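# Wash three ELISA plates in the washer and return them

## Task

Wash the ELISA plate from each of nests N1, N2 and N3, in whatever order. For each plate: carry it from its nest to the carrier of the washer WASHER and set it lying flat in the carrier pocket between its locators (it may face either way). Release it and press START, then watch the lamp: it should turn amber and afterwards green. If the lamp instead goes dark and then red, or the plate turns out not to be properly seated, reseat it and press START once more. Then carry the plate back to the same nest it came from and seat it there with well A1 (the plate's cut-off corner) at the nest corner labelled A1. A plate that stays put only because the gripper is holding it does not count. At the end, release everything and move the gripper away.

## Robot and tools

Robot: one arm with a two-finger parallel gripper. Joints from base outward: waist, shoulder, elbow, wrist pitch, wrist yaw, wrist roll, then the finger gap. Ranges in rad: waist -2.618 to 3.054, shoulder 0.000 to 3.142, elbow 0.000 to 3.142, wrist pitch -1.571 to 1.571, wrist yaw -1.571 to 1.571, wrist roll -2.094 to 2.094. The elbow cannot quite straighten fully. The base may sit slightly tilted on its mount; the mount counts as arm in the clearance check.

Scene frame: origin on the table surface right below the arm base, +z up, +y to the left when facing along +x. Gripper frame: fingers extend along its +z, and they open and close along its y. The reported end_effector_position is the point between the finger pads, roughly 1 cm back from the tips. Reported hand positions can be a little wrong, more so far from the base, and motions tend to finish a centimetre or so short, usually low.

Row format (used everywhere): 8 plain numbers x, y, z, qw, qx, qy, qz, opening. x, y, z are an absolute target position for end_effector_position in metres, scene frame; qw..qz are an absolute target orientation (w first) for end_effector_quat_wxyz, scene frame. opening runs -1 (closed) to +1 (fully open, 0.094 m). Resend the intended quaternion in every row rather than copying the latest reported one, which may have drifted.

execute_actions(actions): a list of actions run one after another. Each action is a table of up to 15 rows, each row one control step of 1/30 s; if fewer rows are given, the last row is repeated to fill 15 steps. An action is rejected when its target lies more than 0.6 m from the gripper's position at the start of that action along any gripper axis. If any action is malformed, or the first one fails that check against the latest reported state, nothing in the call runs. An empty list just returns the current state and images.

move(target, speed, blocking): drives the gripper in a straight line toward one absolute pose given as one row. speed is the path's top speed in m/s, 0.002 to 0.5 (default 0.25); turning is capped at twice that in rad/s. Paths last 0.5 to 10 s; longer ones are cut off at 10 s before reaching the target. Rotation goes the short way. The path ignores obstacles, the hand lags and may overshoot the speed, especially near full stretch. The opening is applied at the start. Contact force grows with speed and with how far the target lies past the contact. The result adds a 'move:' line: done (settled near target), or off_target, moving, held, fault; plus the distance to target and limits: paced means the pose was clipped, held means a check blocked some steps (the arm may then jump faster). With blocking=false the reply comes after 0.5 s while the arm continues; until a result shows the move ended, further moves and execute_actions are refused, so use wait or stop.

wait(seconds): 0 to 10; the arm keeps its last command, a running move continues and the wait returns early when it ends. stop(): brakes a running move (needs room, more at speed); the fingers keep moving. zoom_image(camera, region): enlarges part of the latest image of cam_head_left, cam_head_right, cam_high, cam_low or cam_wrist; region is [x0, y0, x1, y1] in pixels from the top-left, at most 504 by 504. finished_scene(scene): ends the current scene (give its number) after the last command has been held; irreversible; the reply reports success and the next task. Replying without any tool call ends everything.

Controller behaviour: every step the commanded pose is limited to 70 mm and 16 degrees from the measured pose, then joints follow by damped inverse kinematics, favouring position over orientation. Far targets need several actions; after an action the arm goes at most to the last clipped pose. 'Hand target' shows what the controller is currently driving toward. 'pose unreachable' means the clearance check altered or blocked the command.

Result lines: the state gives gripper pose; Joint positions and Joint velocities list the six joints (rad, rad/s) and then the pad gap (m, m/s). grip_measured is the finger opening on the command scale; readings may be off by about 1 mm consistently. To grip, command about 0.03 below grip_measured for a firm hold, less for a lighter one. Pad force tops out near 50 to 62 N; very thin parts (under about 2 mm) get less grip, and initial contact can spike. FAULT lines mean a stop. MOTOR HOT warns at 75 °C; at 90 °C the arm halts 10 s, and at 100 °C the motors and gripper let go and the arm drops, so avoid long holds under load. Camera calibration lines give K, distortion and T_world_to_cam per camera; actual cameras may deviate a few degrees and millimetres.

Task hints: the washer has no plate sensor, so check seating visually. START is the bottom-left key of the keypad. The bottle stand behind the washer is loose; do not bump it. Held parts may be tugged briefly and loose items nudged. Never drop or knock anything off the table; avoid slams, hard hits and heavy pushing. Smooth, quick, low-effort motion is preferred.

Each tool is called after "Emit:" by a JSON object that holds its "api" and its "payload".

## Session

Emit:
{"api": "execute_actions", "payload": {"actions": []}}

Scene clock: 0.00 s.
end_effector_position=(+0.1699, +0.5523, +0.2229) grip_measured=+1.000 end_effector_quat_wxyz=(+0.474, -0.166, +0.860, -0.091)
Joint positions: [ 1.411  1.638  2.219 -1.272  0.859  1.057  0.094]
Joint velocities: [-0.002  0.012 -0.007 -0.066 -0.066 -0.051  0.   ]
Motor temperatures (°C, as the motors report them): [27 32 28 27 27 26]
Hand target: +0.172, +0.553, +0.238; +0.488, -0.156, +0.855, -0.081
camera_calibration (this result's frames):
cam_wrist: T_world_to_cam=[[0.19652, -0.929532, 0.31201, 0.408382], [-0.891268, -0.301985, -0.3383, 0.401114], [0.408683, -0.211602, -0.887808, 0.371068], [0, 0, 0, 1]] pos_world=[0.125596, 0.579253, 0.337715]

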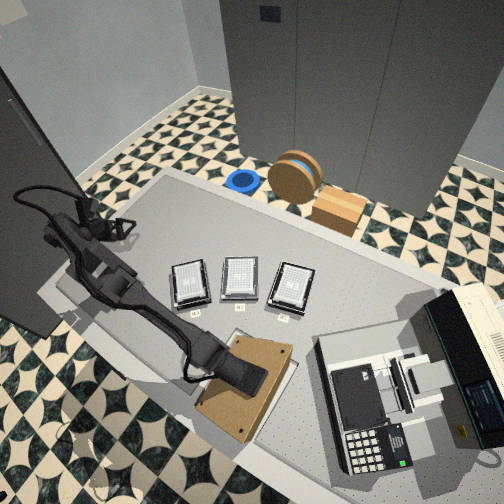

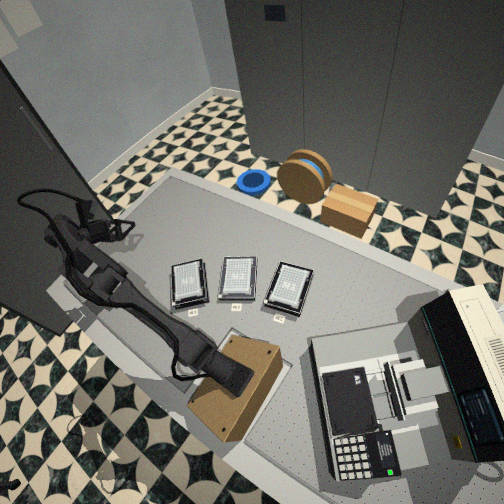

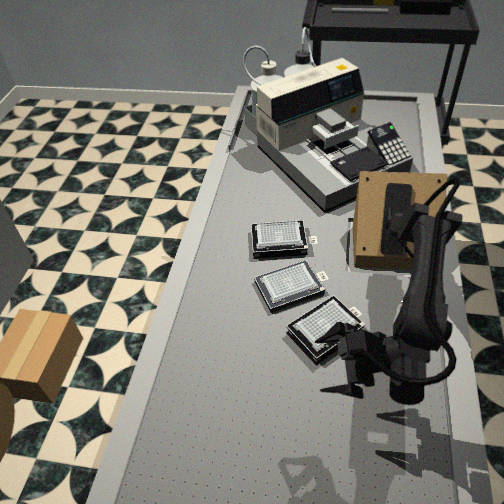

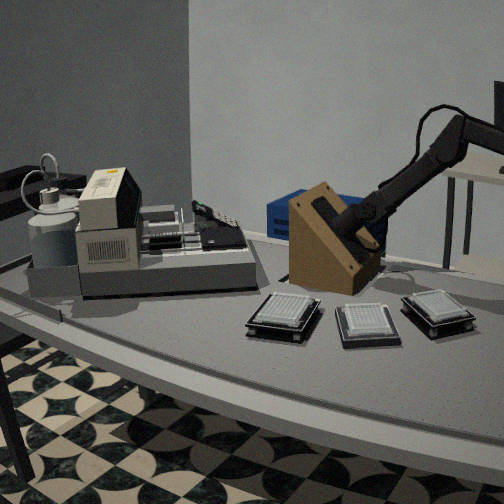

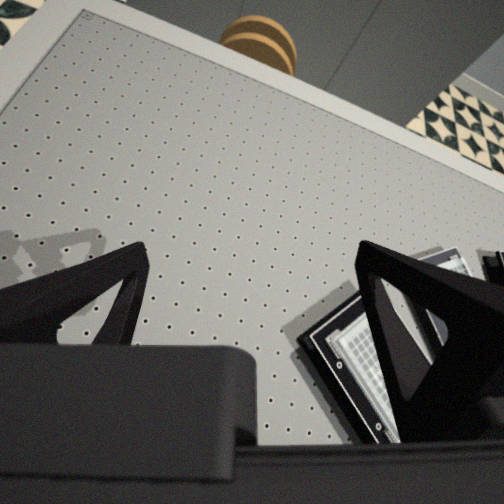

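Emit:
{"api": "zoom_image", "payload": {"camera": "cam_head_left", "region": [150, 240, 450, 500]}}

Region (150, 240, 450, 500) of cam_head_left's 504x504 image, scaled by 1.680, with more detail than that image has; it fills the top 437 rows of this view, and the rest is white.

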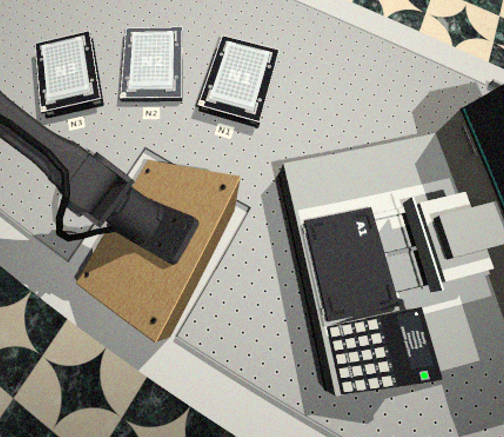

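Emit:
{"api": "move", "payload": {"target": [0.18,0.33,0.15,0.0,-0.34,0.94,0,1], "speed": 0.15}}

Scene clock: 27.03 s.
end_effector_position=(+0.1789, +0.3320, +0.1537) grip_measured=+1.000 end_effector_quat_wxyz=(-0.002, -0.342, +0.940, +0.009)
Joint positions: [ 0.433  1.296  1.304 -1.224 -0.726 -0.119  0.094]
Joint velocities: [-0.002 -0.012  0.002  0.007 -0.051 -0.095  0.   ]
Motor temperatures (°C, as the motors report them): [27 41 30 28 28 26]
Hand target: +0.180, +0.327, +0.155; -0.006, -0.332, +0.943, +0.010
Off the commanded pose: 0.004 m, 1 deg.
move: done
camera_calibration (this result's frames):
cam_wrist: T_world_to_cam=[[0.640258, -0.767943, -0.0182486, 0.141138], [-0.623485, -0.533402, 0.571619, 0.208228], [-0.448705, -0.354606, -0.820316, 0.449905], [0, 0, 0, 1]] pos_world=[0.241336, 0.378995, 0.252613]

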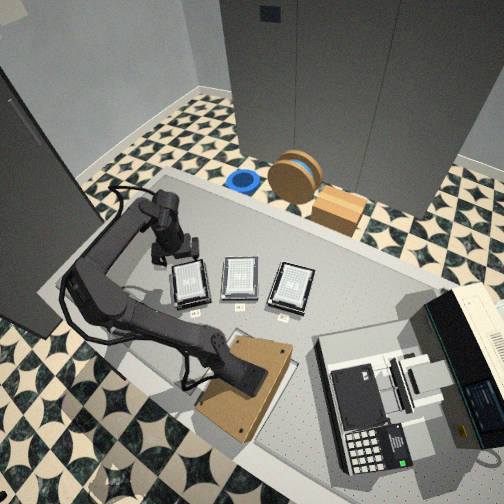

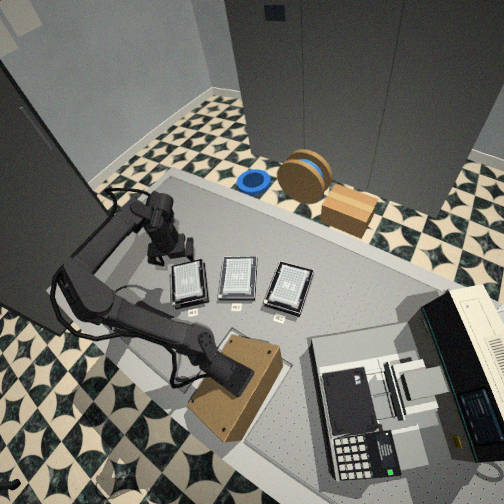

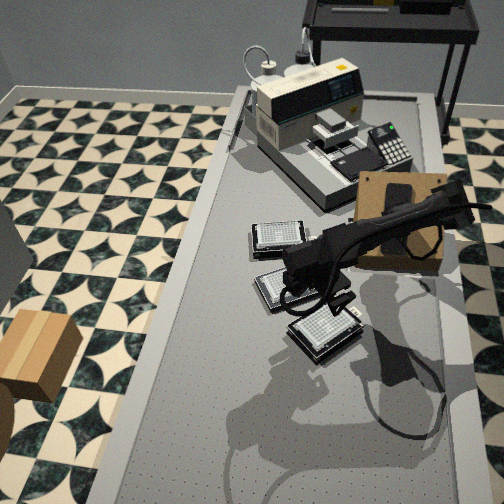

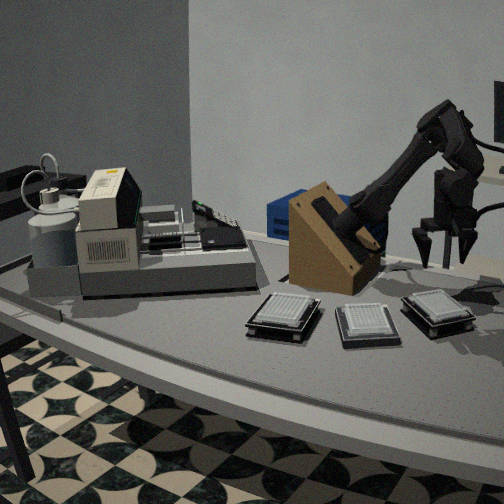

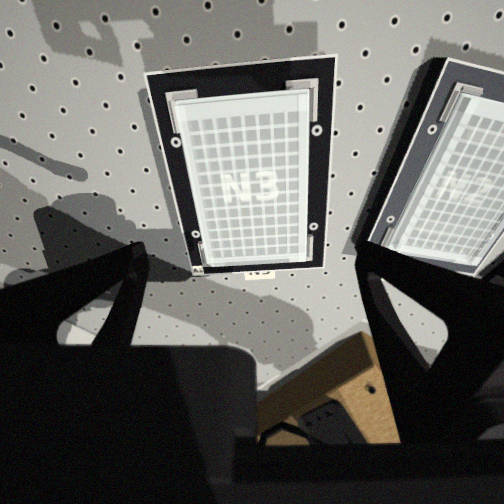

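Emit:
{"api": "move", "payload": {"target": [0.177,0.329,0.08,0.0,-0.387,0.922,0,1], "speed": 0.05}}

Scene clock: 31.40 s.
end_effector_position=(+0.1715, +0.3286, +0.0834) grip_measured=+1.000 end_effector_quat_wxyz=(-0.004, -0.389, +0.921, -0.001)
Joint positions: [ 0.645  1.296  1.088 -0.867 -0.619  0.021  0.094]
Joint velocities: [ 0.007 -0.002  0.002 -0.066 -0.081  0.007  0.   ]
Motor temperatures (°C, as the motors report them): [27 39 30 28 28 26]
Hand target: +0.175, +0.328, +0.080; +0.000, -0.388, +0.922, -0.003
Off the commanded pose: 0.006 m, 1 deg.
move: done
camera_calibration (this result's frames):
cam_wrist: T_world_to_cam=[[0.713384, -0.700774, -0.000314353, 0.105811], [-0.570921, -0.581455, 0.57962, 0.248098], [-0.406365, -0.413312, -0.814887, 0.399252], [0, 0, 0, 1]] pos_world=[0.228403, 0.383423, 0.181576]

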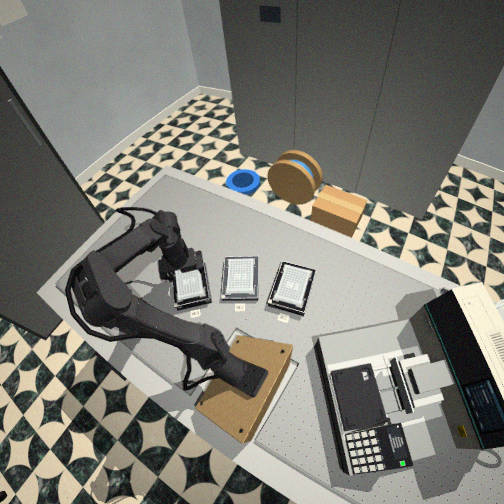

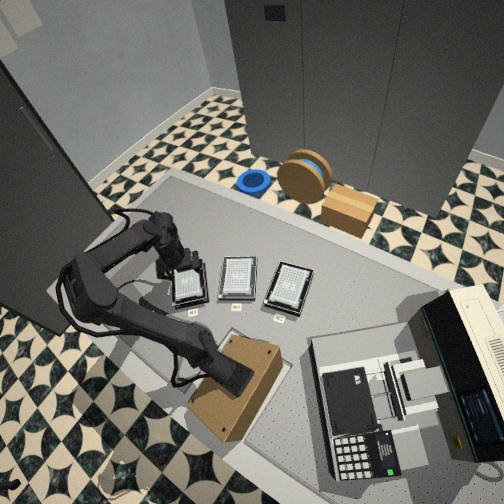

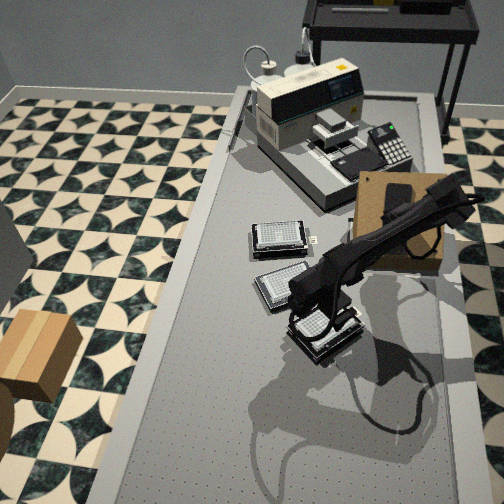

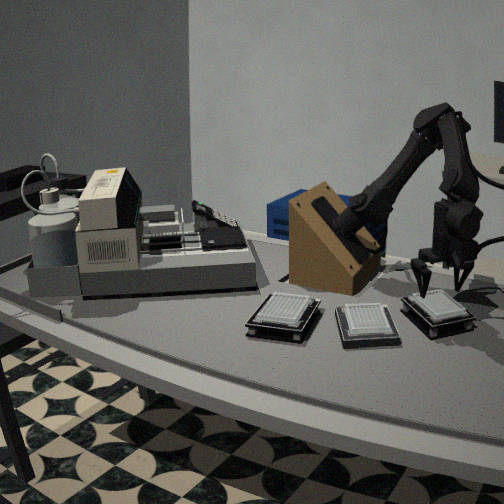

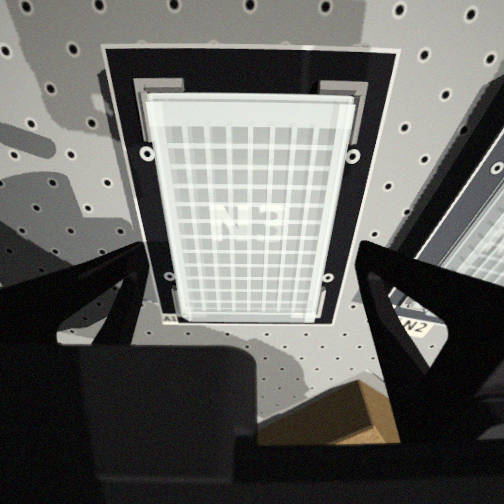

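Emit:
{"api": "move", "payload": {"target": [0.179,0.332,0.064,0.0,-0.381,0.9245,0,1], "speed": 0.03}}

Scene clock: 35.67 s.
end_effector_position=(+0.1747, +0.3320, +0.0670) grip_measured=+1.000 end_effector_quat_wxyz=(-0.006, -0.381, +0.924, +0.001)
Joint positions: [ 0.681  1.335  1.076 -0.796 -0.607  0.073  0.094]
Joint velocities: [-0.002 -0.007 -0.017  0.051  0.095 -0.007  0.   ]
Motor temperatures (°C, as the motors report them): [27 38 29 28 28 26]
Hand target: +0.178, +0.332, +0.064; -0.000, -0.381, +0.924, -0.000
Off the commanded pose: 0.005 m, 1 deg.
move: done
camera_calibration (this result's frames):
cam_wrist: T_world_to_cam=[[0.702461, -0.711705, -0.00484818, 0.111759], [-0.576982, -0.57345, 0.58159, 0.259656], [-0.416701, -0.405747, -0.813468, 0.387775], [0, 0, 0, 1]] pos_world=[0.232896, 0.385778, 0.164971]

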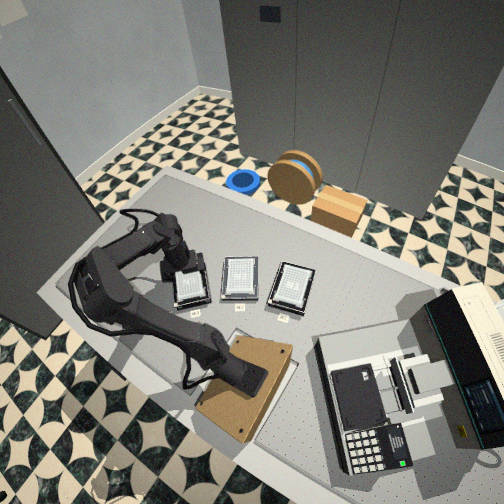

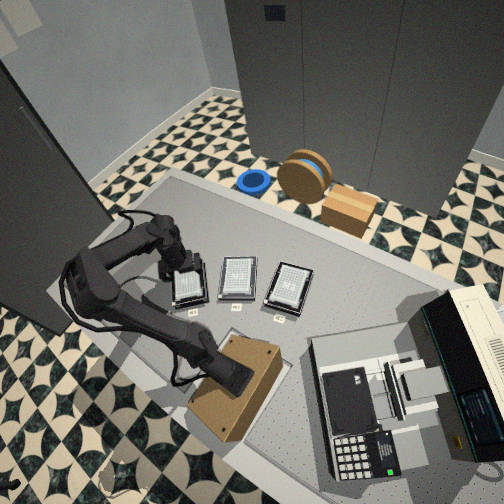

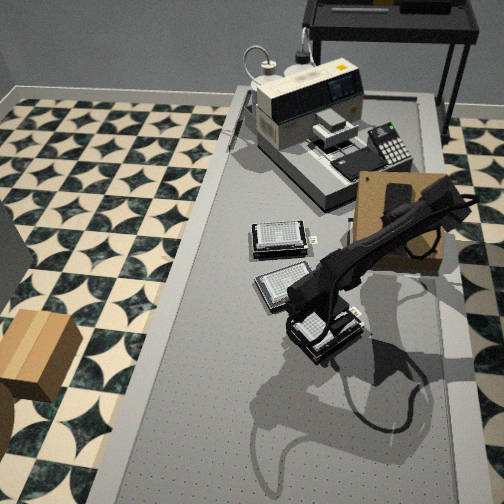

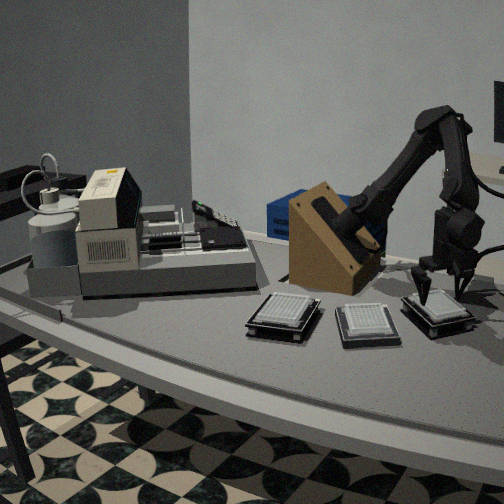

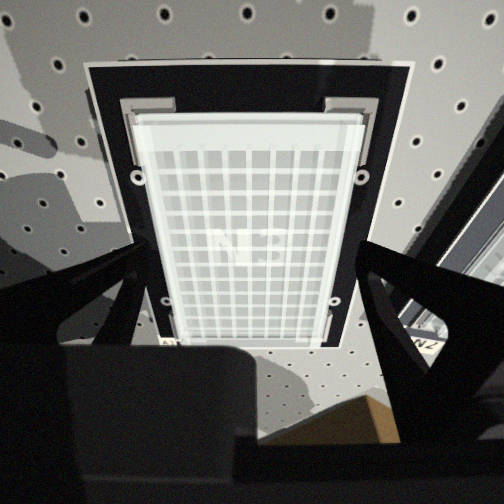

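Emit:
{"api": "move", "payload": {"target": [0.178,0.332,0.049,0.006,-0.382,0.924,0.002,1], "speed": 0.025}}

Scene clock: 38.90 s.
end_effector_position=(+0.1738, +0.3340, +0.0544) grip_measured=+1.000 end_effector_quat_wxyz=(+0.004, -0.385, +0.923, +0.005)
Joint positions: [ 0.718  1.335  1.033 -0.706 -0.586  0.118  0.094]
Joint velocities: [ 0.007  0.017 -0.002 -0.066  0.007  0.007  0.   ]
Motor temperatures (°C, as the motors report them): [27 38 29 28 28 26]
Hand target: +0.178, +0.331, +0.049; +0.006, -0.382, +0.924, +0.001
Off the commanded pose: 0.007 m, 1 deg.
move: done
camera_calibration (this result's frames):
cam_wrist: T_world_to_cam=[[0.707228, -0.70697, -0.00475012, 0.11137], [-0.581727, -0.585731, 0.564369, 0.273484], [-0.401774, -0.396374, -0.825509, 0.372853], [0, 0, 0, 1]] pos_world=[0.230132, 0.386713, 0.153977]

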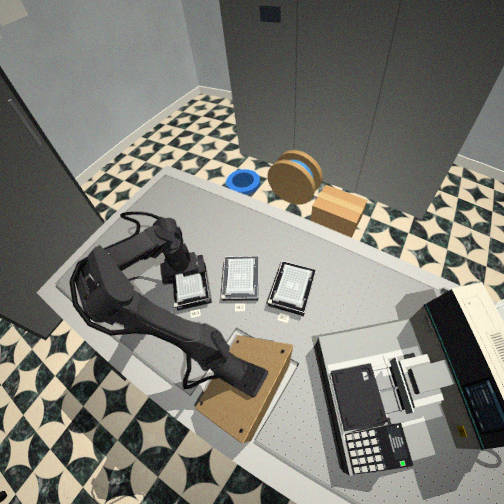

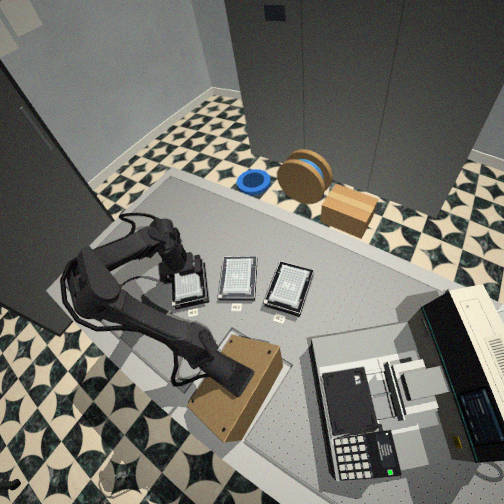

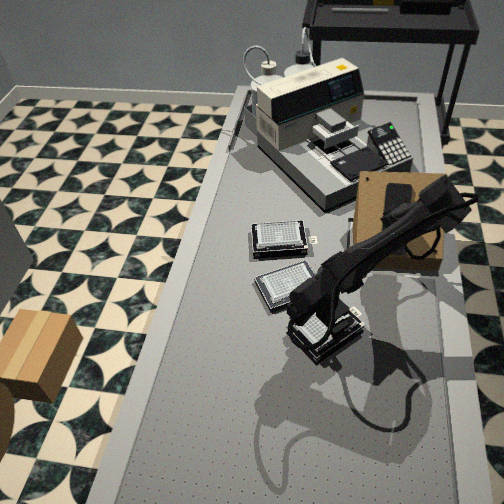

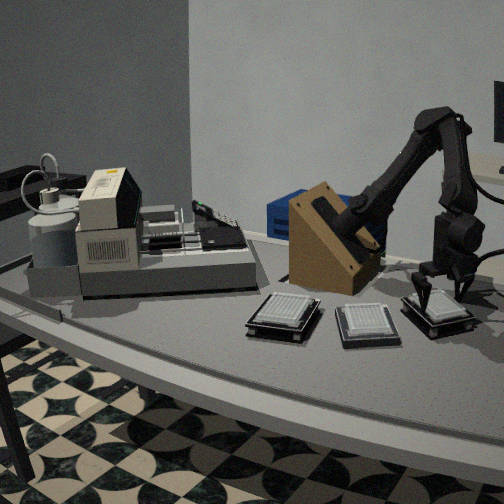

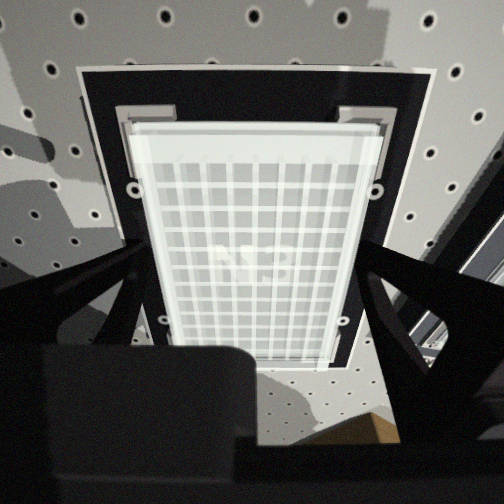

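Emit:
{"api": "execute_actions", "payload": {"actions": [[[0.180,0.331,0.048,0.002,-0.382,0.924,0,1]],[[0.180,0.331,0.047,0.002,-0.382,0.924,0,1]]]}}

Scene clock: 44.73 s.
end_effector_position=(+0.1755, +0.3308, +0.0502) grip_measured=+1.000 end_effector_quat_wxyz=(-0.001, -0.381, +0.925, +0.000)
Joint positions: [ 0.718  1.352  1.033 -0.703 -0.582  0.119  0.094]
Joint velocities: [-0.012 -0.007  0.007 -0.022 -0.037  0.037  0.   ]
Motor temperatures (°C, as the motors report them): [27 37 29 28 28 26]
Hand target: +0.180, +0.331, +0.047; +0.002, -0.382, +0.924, +0.000
Off the commanded pose: 0.006 m, 0 deg.
camera_calibration (this result's frames):
cam_wrist: T_world_to_cam=[[0.701285, -0.712881, 0.0000936266, 0.110627], [-0.583822, -0.574249, 0.573925, 0.271088], [-0.409087, -0.40254, -0.818908, 0.371862], [0, 0, 0, 1]] pos_world=[0.23281, 0.384225, 0.148926]

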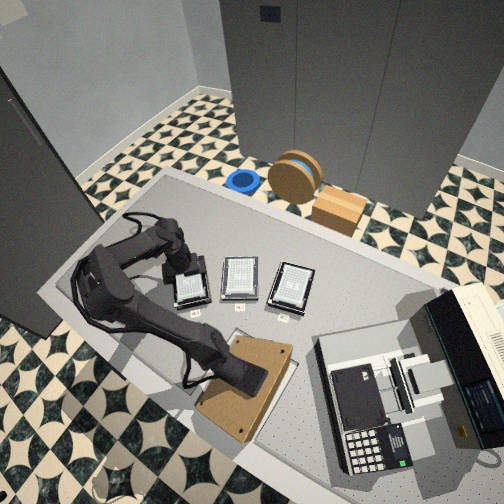

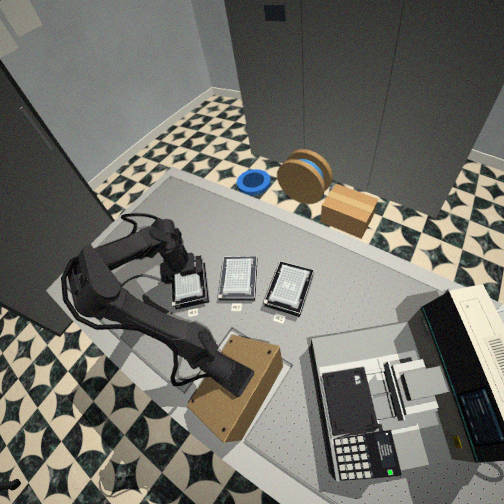

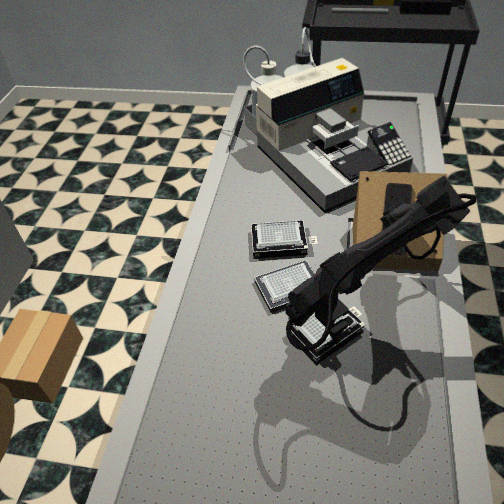

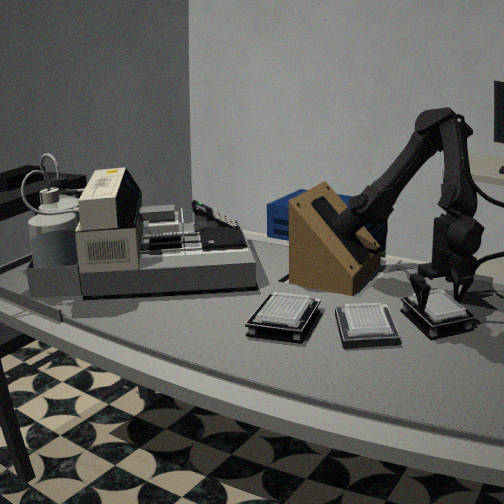

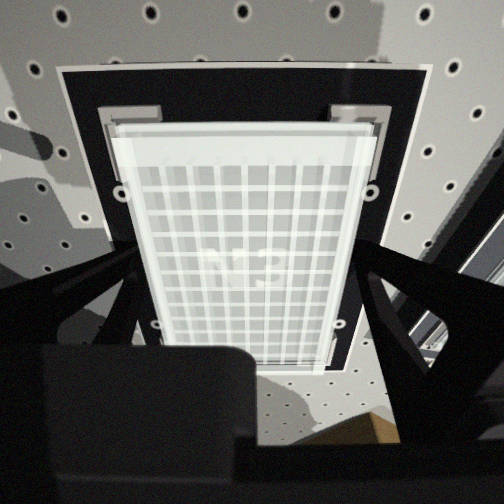

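N3 seat ≈(0.174,0.3325,0.050), edge v≈123.

Emit:
{"api": "execute_actions", "payload": {"actions": [[[0.175,0.333,0.049,0.0,-0.382,0.924,0.004,0.9]],[[0.175,0.333,0.049,0.0,-0.382,0.924,0.004,0.83]],[[0.175,0.333,0.049,0.0,-0.382,0.924,0.004,0.76]]]}}

Scene clock: 49.43 s.
end_effector_position=(+0.1744, +0.3316, +0.0501) grip_measured=+0.780 end_effector_quat_wxyz=(-0.002, -0.381, +0.925, +0.003)
Joint positions: [ 0.718  1.352  1.033 -0.703 -0.589  0.119  0.084]
Joint velocities: [-0.002  0.002 -0.007 -0.051 -0.066  0.022  0.001]
Motor temperatures (°C, as the motors report them): [27 36 29 28 28 26]
Hand target: +0.175, +0.333, +0.049; -0.000, -0.382, +0.924, +0.004
Off the commanded pose: 0.002 m, 0 deg.
camera_calibration (this result's frames):
cam_wrist: T_world_to_cam=[[0.701649, -0.712491, -0.00669388, 0.112142], [-0.580288, -0.576859, 0.574892, 0.271153], [-0.413467, -0.399488, -0.818202, 0.371363], [0, 0, 0, 1]] pos_world=[0.232209, 0.384673, 0.148717]

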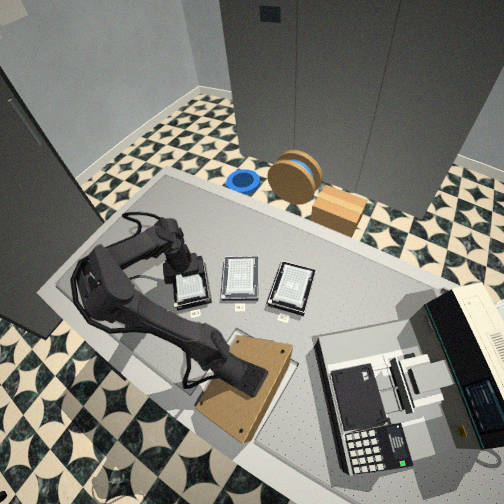

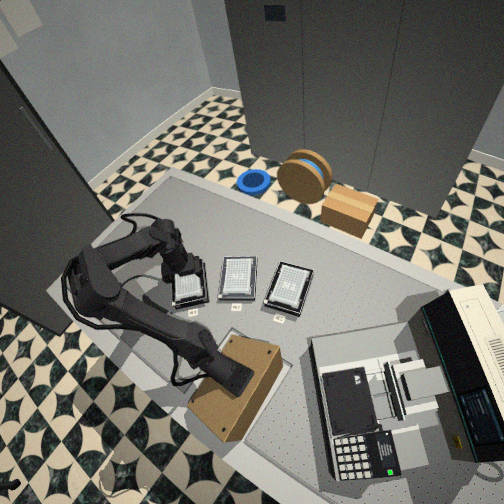

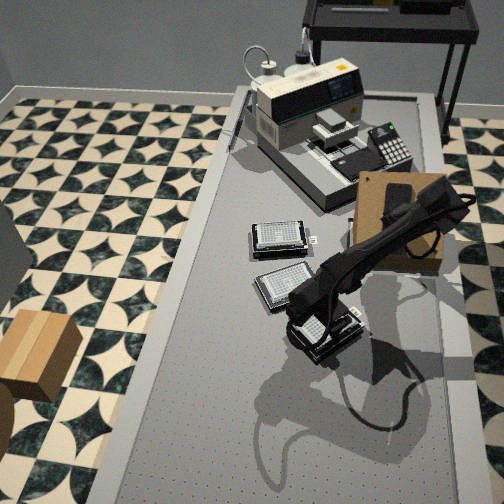

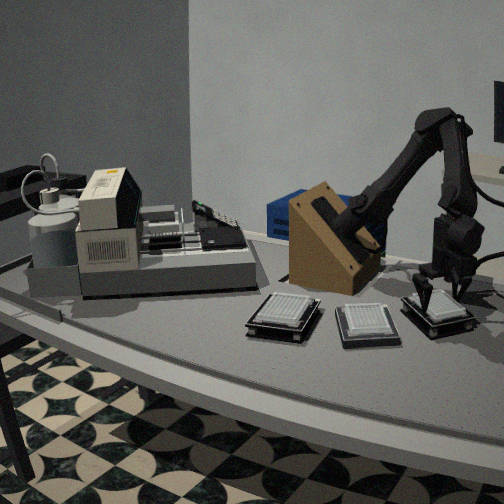

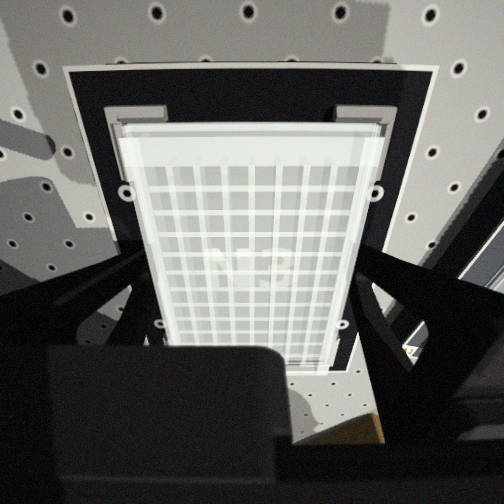

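Emit:
{"api": "execute_actions", "payload": {"actions": [[[0.176,0.332,0.05,0,-0.382,0.924,0,0.745]]]}}

Emit:
{"api": "move", "payload": {"target": [0.178,0.332,0.16,0,-0.382,0.924,0,0.745], "speed": 0.05}}

Scene clock: 66.33 s.
end_effector_position=(+0.1744, +0.3316, +0.0501) grip_measured=+0.780 end_effector_quat_wxyz=(-0.002, -0.381, +0.925, +0.003)
Joint positions: [ 0.718  1.352  1.033 -0.703 -0.589  0.119  0.084]
Joint velocities: [-0.007 -0.012  0.007 -0.066  0.007 -0.051  0.   ]
Motor temperatures (°C, as the motors report them): [27 36 29 28 27 26]
Hand target: +0.176, +0.332, +0.050; +0.000, -0.382, +0.924, +0.000
Off the commanded pose: 0.002 m, 0 deg.
camera_calibration (this result's frames):
cam_wrist: T_world_to_cam=[[0.701649, -0.712491, -0.00669388, 0.112142], [-0.580288, -0.576859, 0.574892, 0.271153], [-0.413467, -0.399488, -0.818202, 0.371363], [0, 0, 0, 1]] pos_world=[0.232209, 0.384673, 0.148717]

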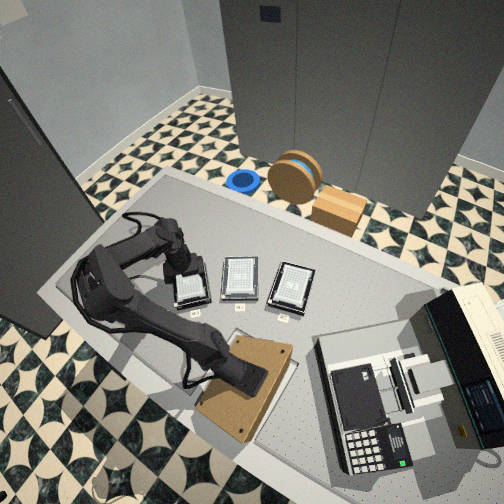

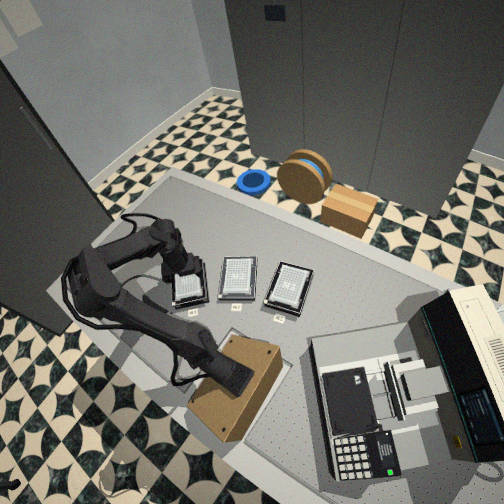

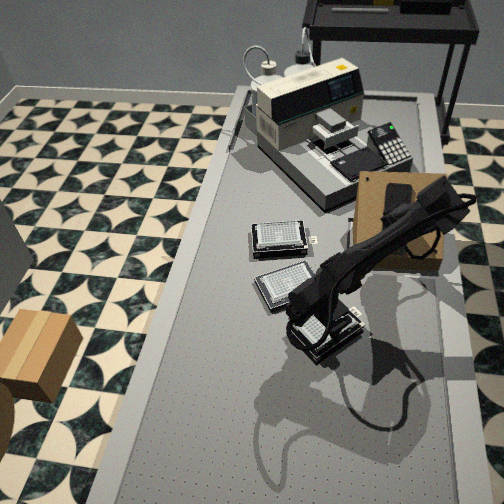

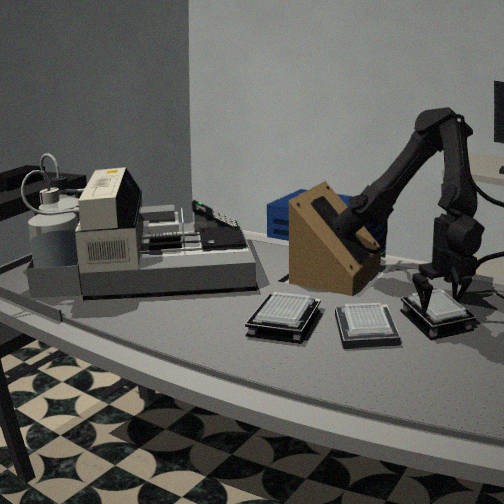

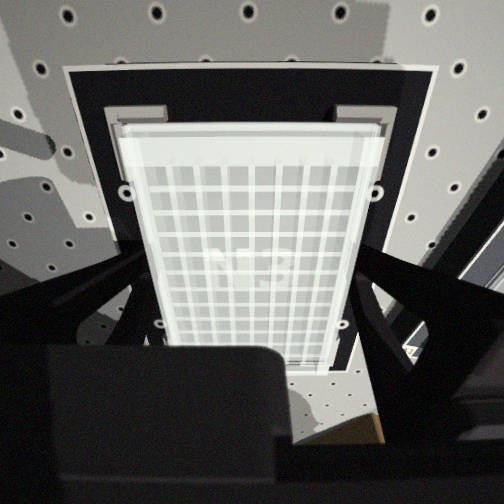

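Scene clock: 69.03 s.
end_effector_position=(+0.1783, +0.3274, +0.1477) grip_measured=+0.780 end_effector_quat_wxyz=(-0.018, -0.375, +0.927, -0.001)
Joint positions: [ 0.447  1.321  1.309 -1.241 -0.707 -0.202  0.084]
Joint velocities: [ 0.022 -0.002 -0.007 -0.007  0.007 -0.066 -0.002]
Motor temperatures (°C, as the motors report them): [27 36 29 28 27 26]
Hand target: +0.180, +0.334, +0.160; -0.001, -0.381, +0.925, +0.004
Off the commanded pose: 0.013 m, 2 deg.
move: off_target
camera_calibration (this result's frames):
cam_wrist: T_world_to_cam=[[0.691795, -0.722009, -0.0111099, 0.112529], [-0.572344, -0.557644, 0.601212, 0.203319], [-0.440276, -0.409556, -0.799013, 0.456377], [0, 0, 0, 1]] pos_world=[0.239453, 0.381539, 0.243664]

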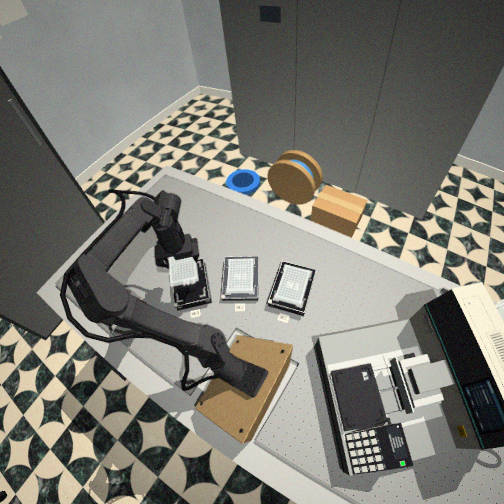

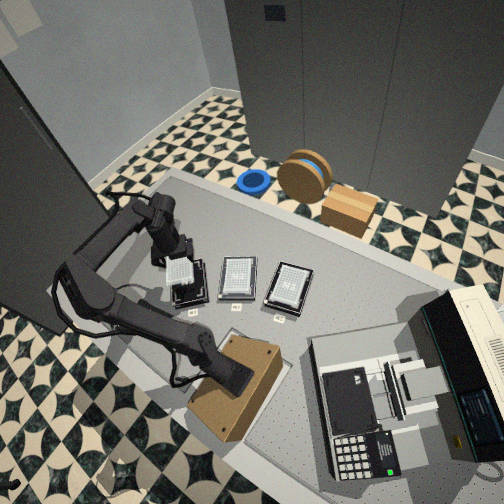

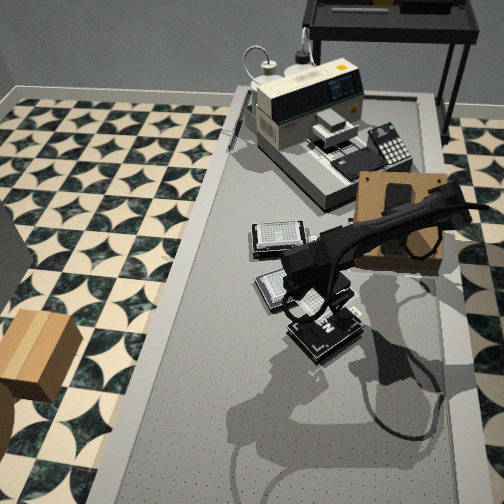

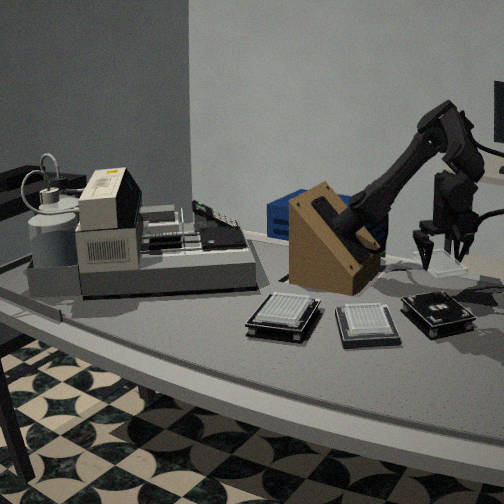

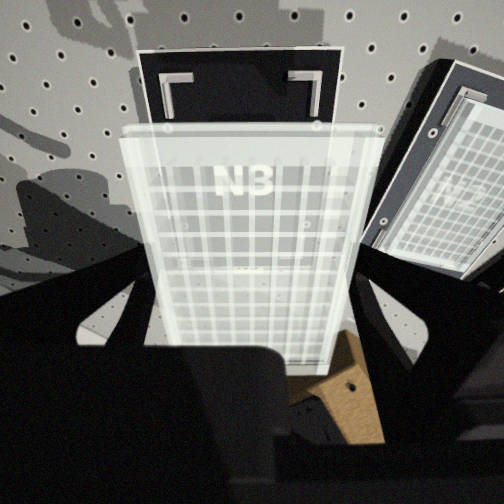

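Emit:
{"api": "move", "payload": {"target": [0.32,-0.03,0.17,0,0.342,0.94,0,0.745], "speed": 0.15}}

Emit:
{"api": "move", "payload": {"target": [0.2,-0.25,0.175,0,0.82,0.574,0,0.745], "speed": 0.12}}

Scene clock: 78.93 s.
end_effector_position=(+0.3100, -0.0161, +0.1583) grip_measured=+0.780 end_effector_quat_wxyz=(-0.027, +0.340, +0.940, +0.017)
Joint positions: [-0.471  2.267  1.427 -1.26  -0.671  0.034  0.084]
Joint velocities: [-0.002  0.002  0.022  0.037 -0.007 -0.022  0.   ]
Motor temperatures (°C, as the motors report them): [28 35 29 28 27 26]
Hand target: +0.318, -0.025, +0.168; -0.006, +0.341, +0.940, +0.012
Off the commanded pose: 0.021 m, 4 deg.
move: off_target
camera_calibration (this result's frames):
cam_wrist: T_world_to_cam=[[-0.642587, -0.766125, -0.0116092, 0.186592], [-0.604319, 0.497442, 0.622374, 0.104288], [-0.471041, 0.406945, -0.782634, 0.402229], [0, 0, 0, 1]] pos_world=[0.372391, -0.0726098, 0.252058]

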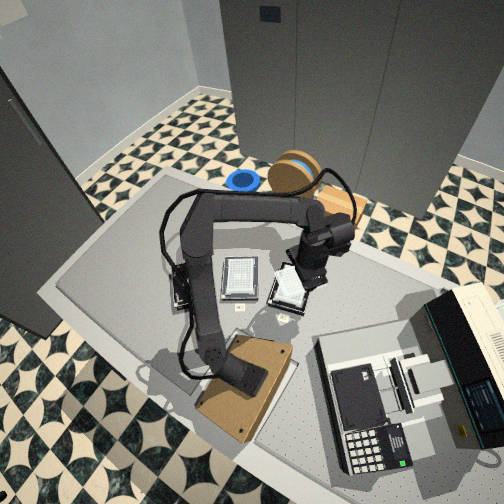

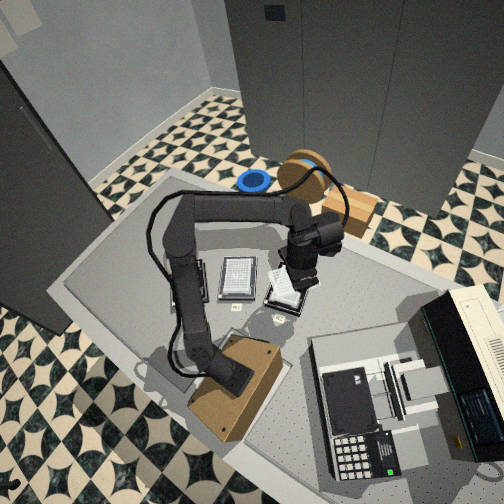

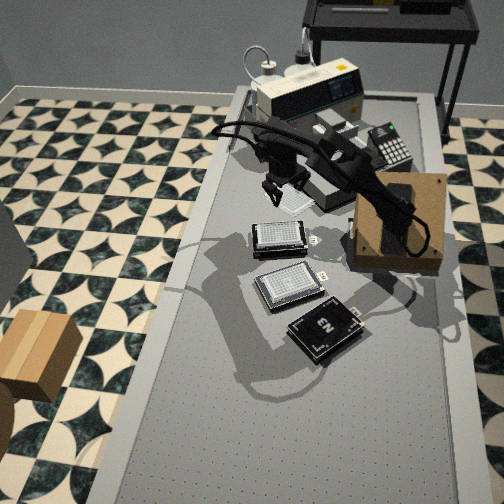

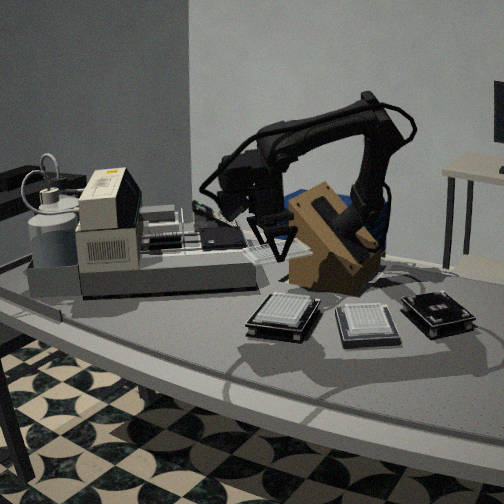

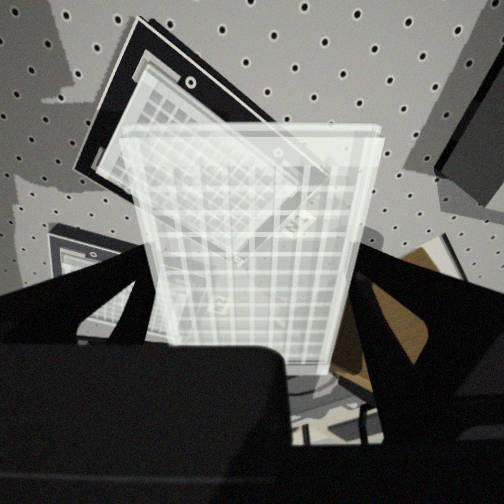

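Scene clock: 84.40 s.
end_effector_position=(+0.2040, -0.2394, +0.1647) grip_measured=+0.780 end_effector_quat_wxyz=(-0.013, +0.813, +0.582, +0.010)
Joint positions: [-1.015  2.766  1.674 -1.218 -0.365  0.757  0.084]
Joint velocities: [ 0.002 -0.012  0.002 -0.037 -0.037 -0.037 -0.001]
Motor temperatures (°C, as the motors report them): [29 36 30 28 27 26]
Hand target: +0.203, -0.246, +0.174; -0.003, +0.817, +0.577, +0.007
Off the commanded pose: 0.015 m, 2 deg.
move: off_target
camera_calibration (this result's frames):
cam_wrist: T_world_to_cam=[[-0.945667, 0.324992, 0.00973568, 0.26704], [0.265875, 0.755718, 0.598498, 0.0355084], [0.18715, 0.568569, -0.801065, 0.355659], [0, 0, 0, 1]] pos_world=[0.176529, -0.315837, 0.261054]

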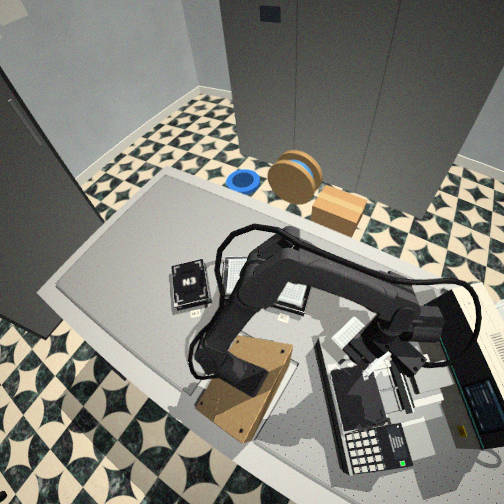

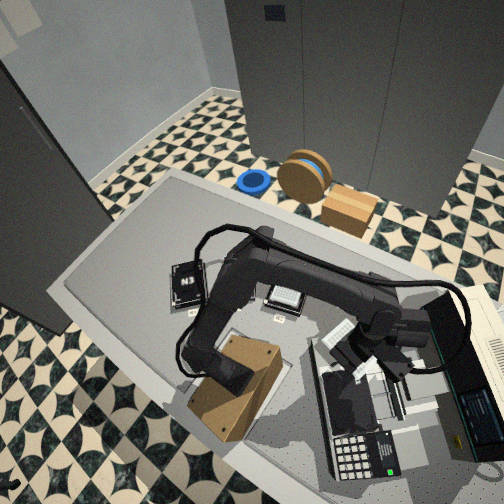

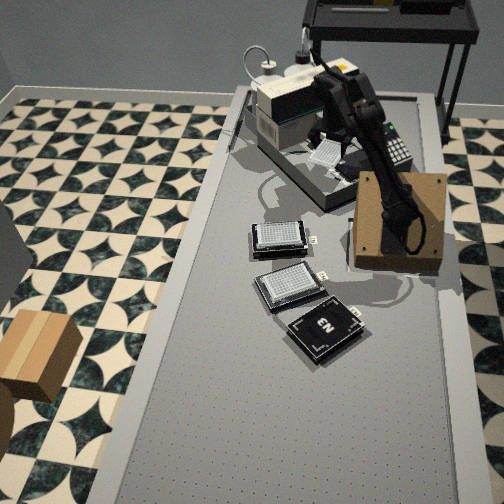

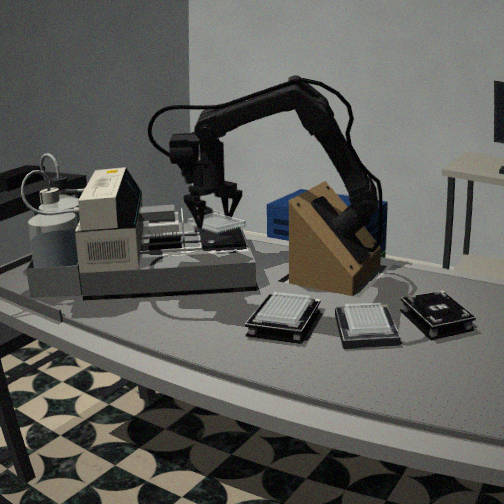

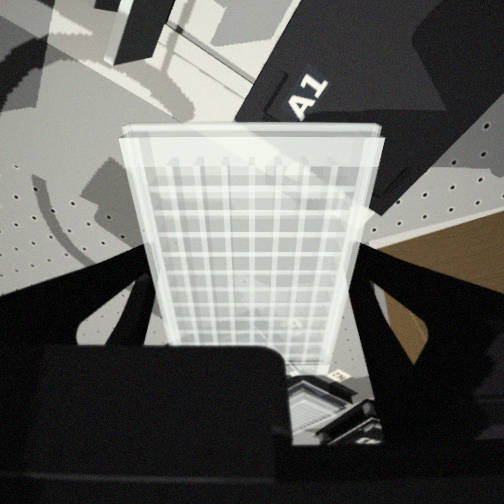

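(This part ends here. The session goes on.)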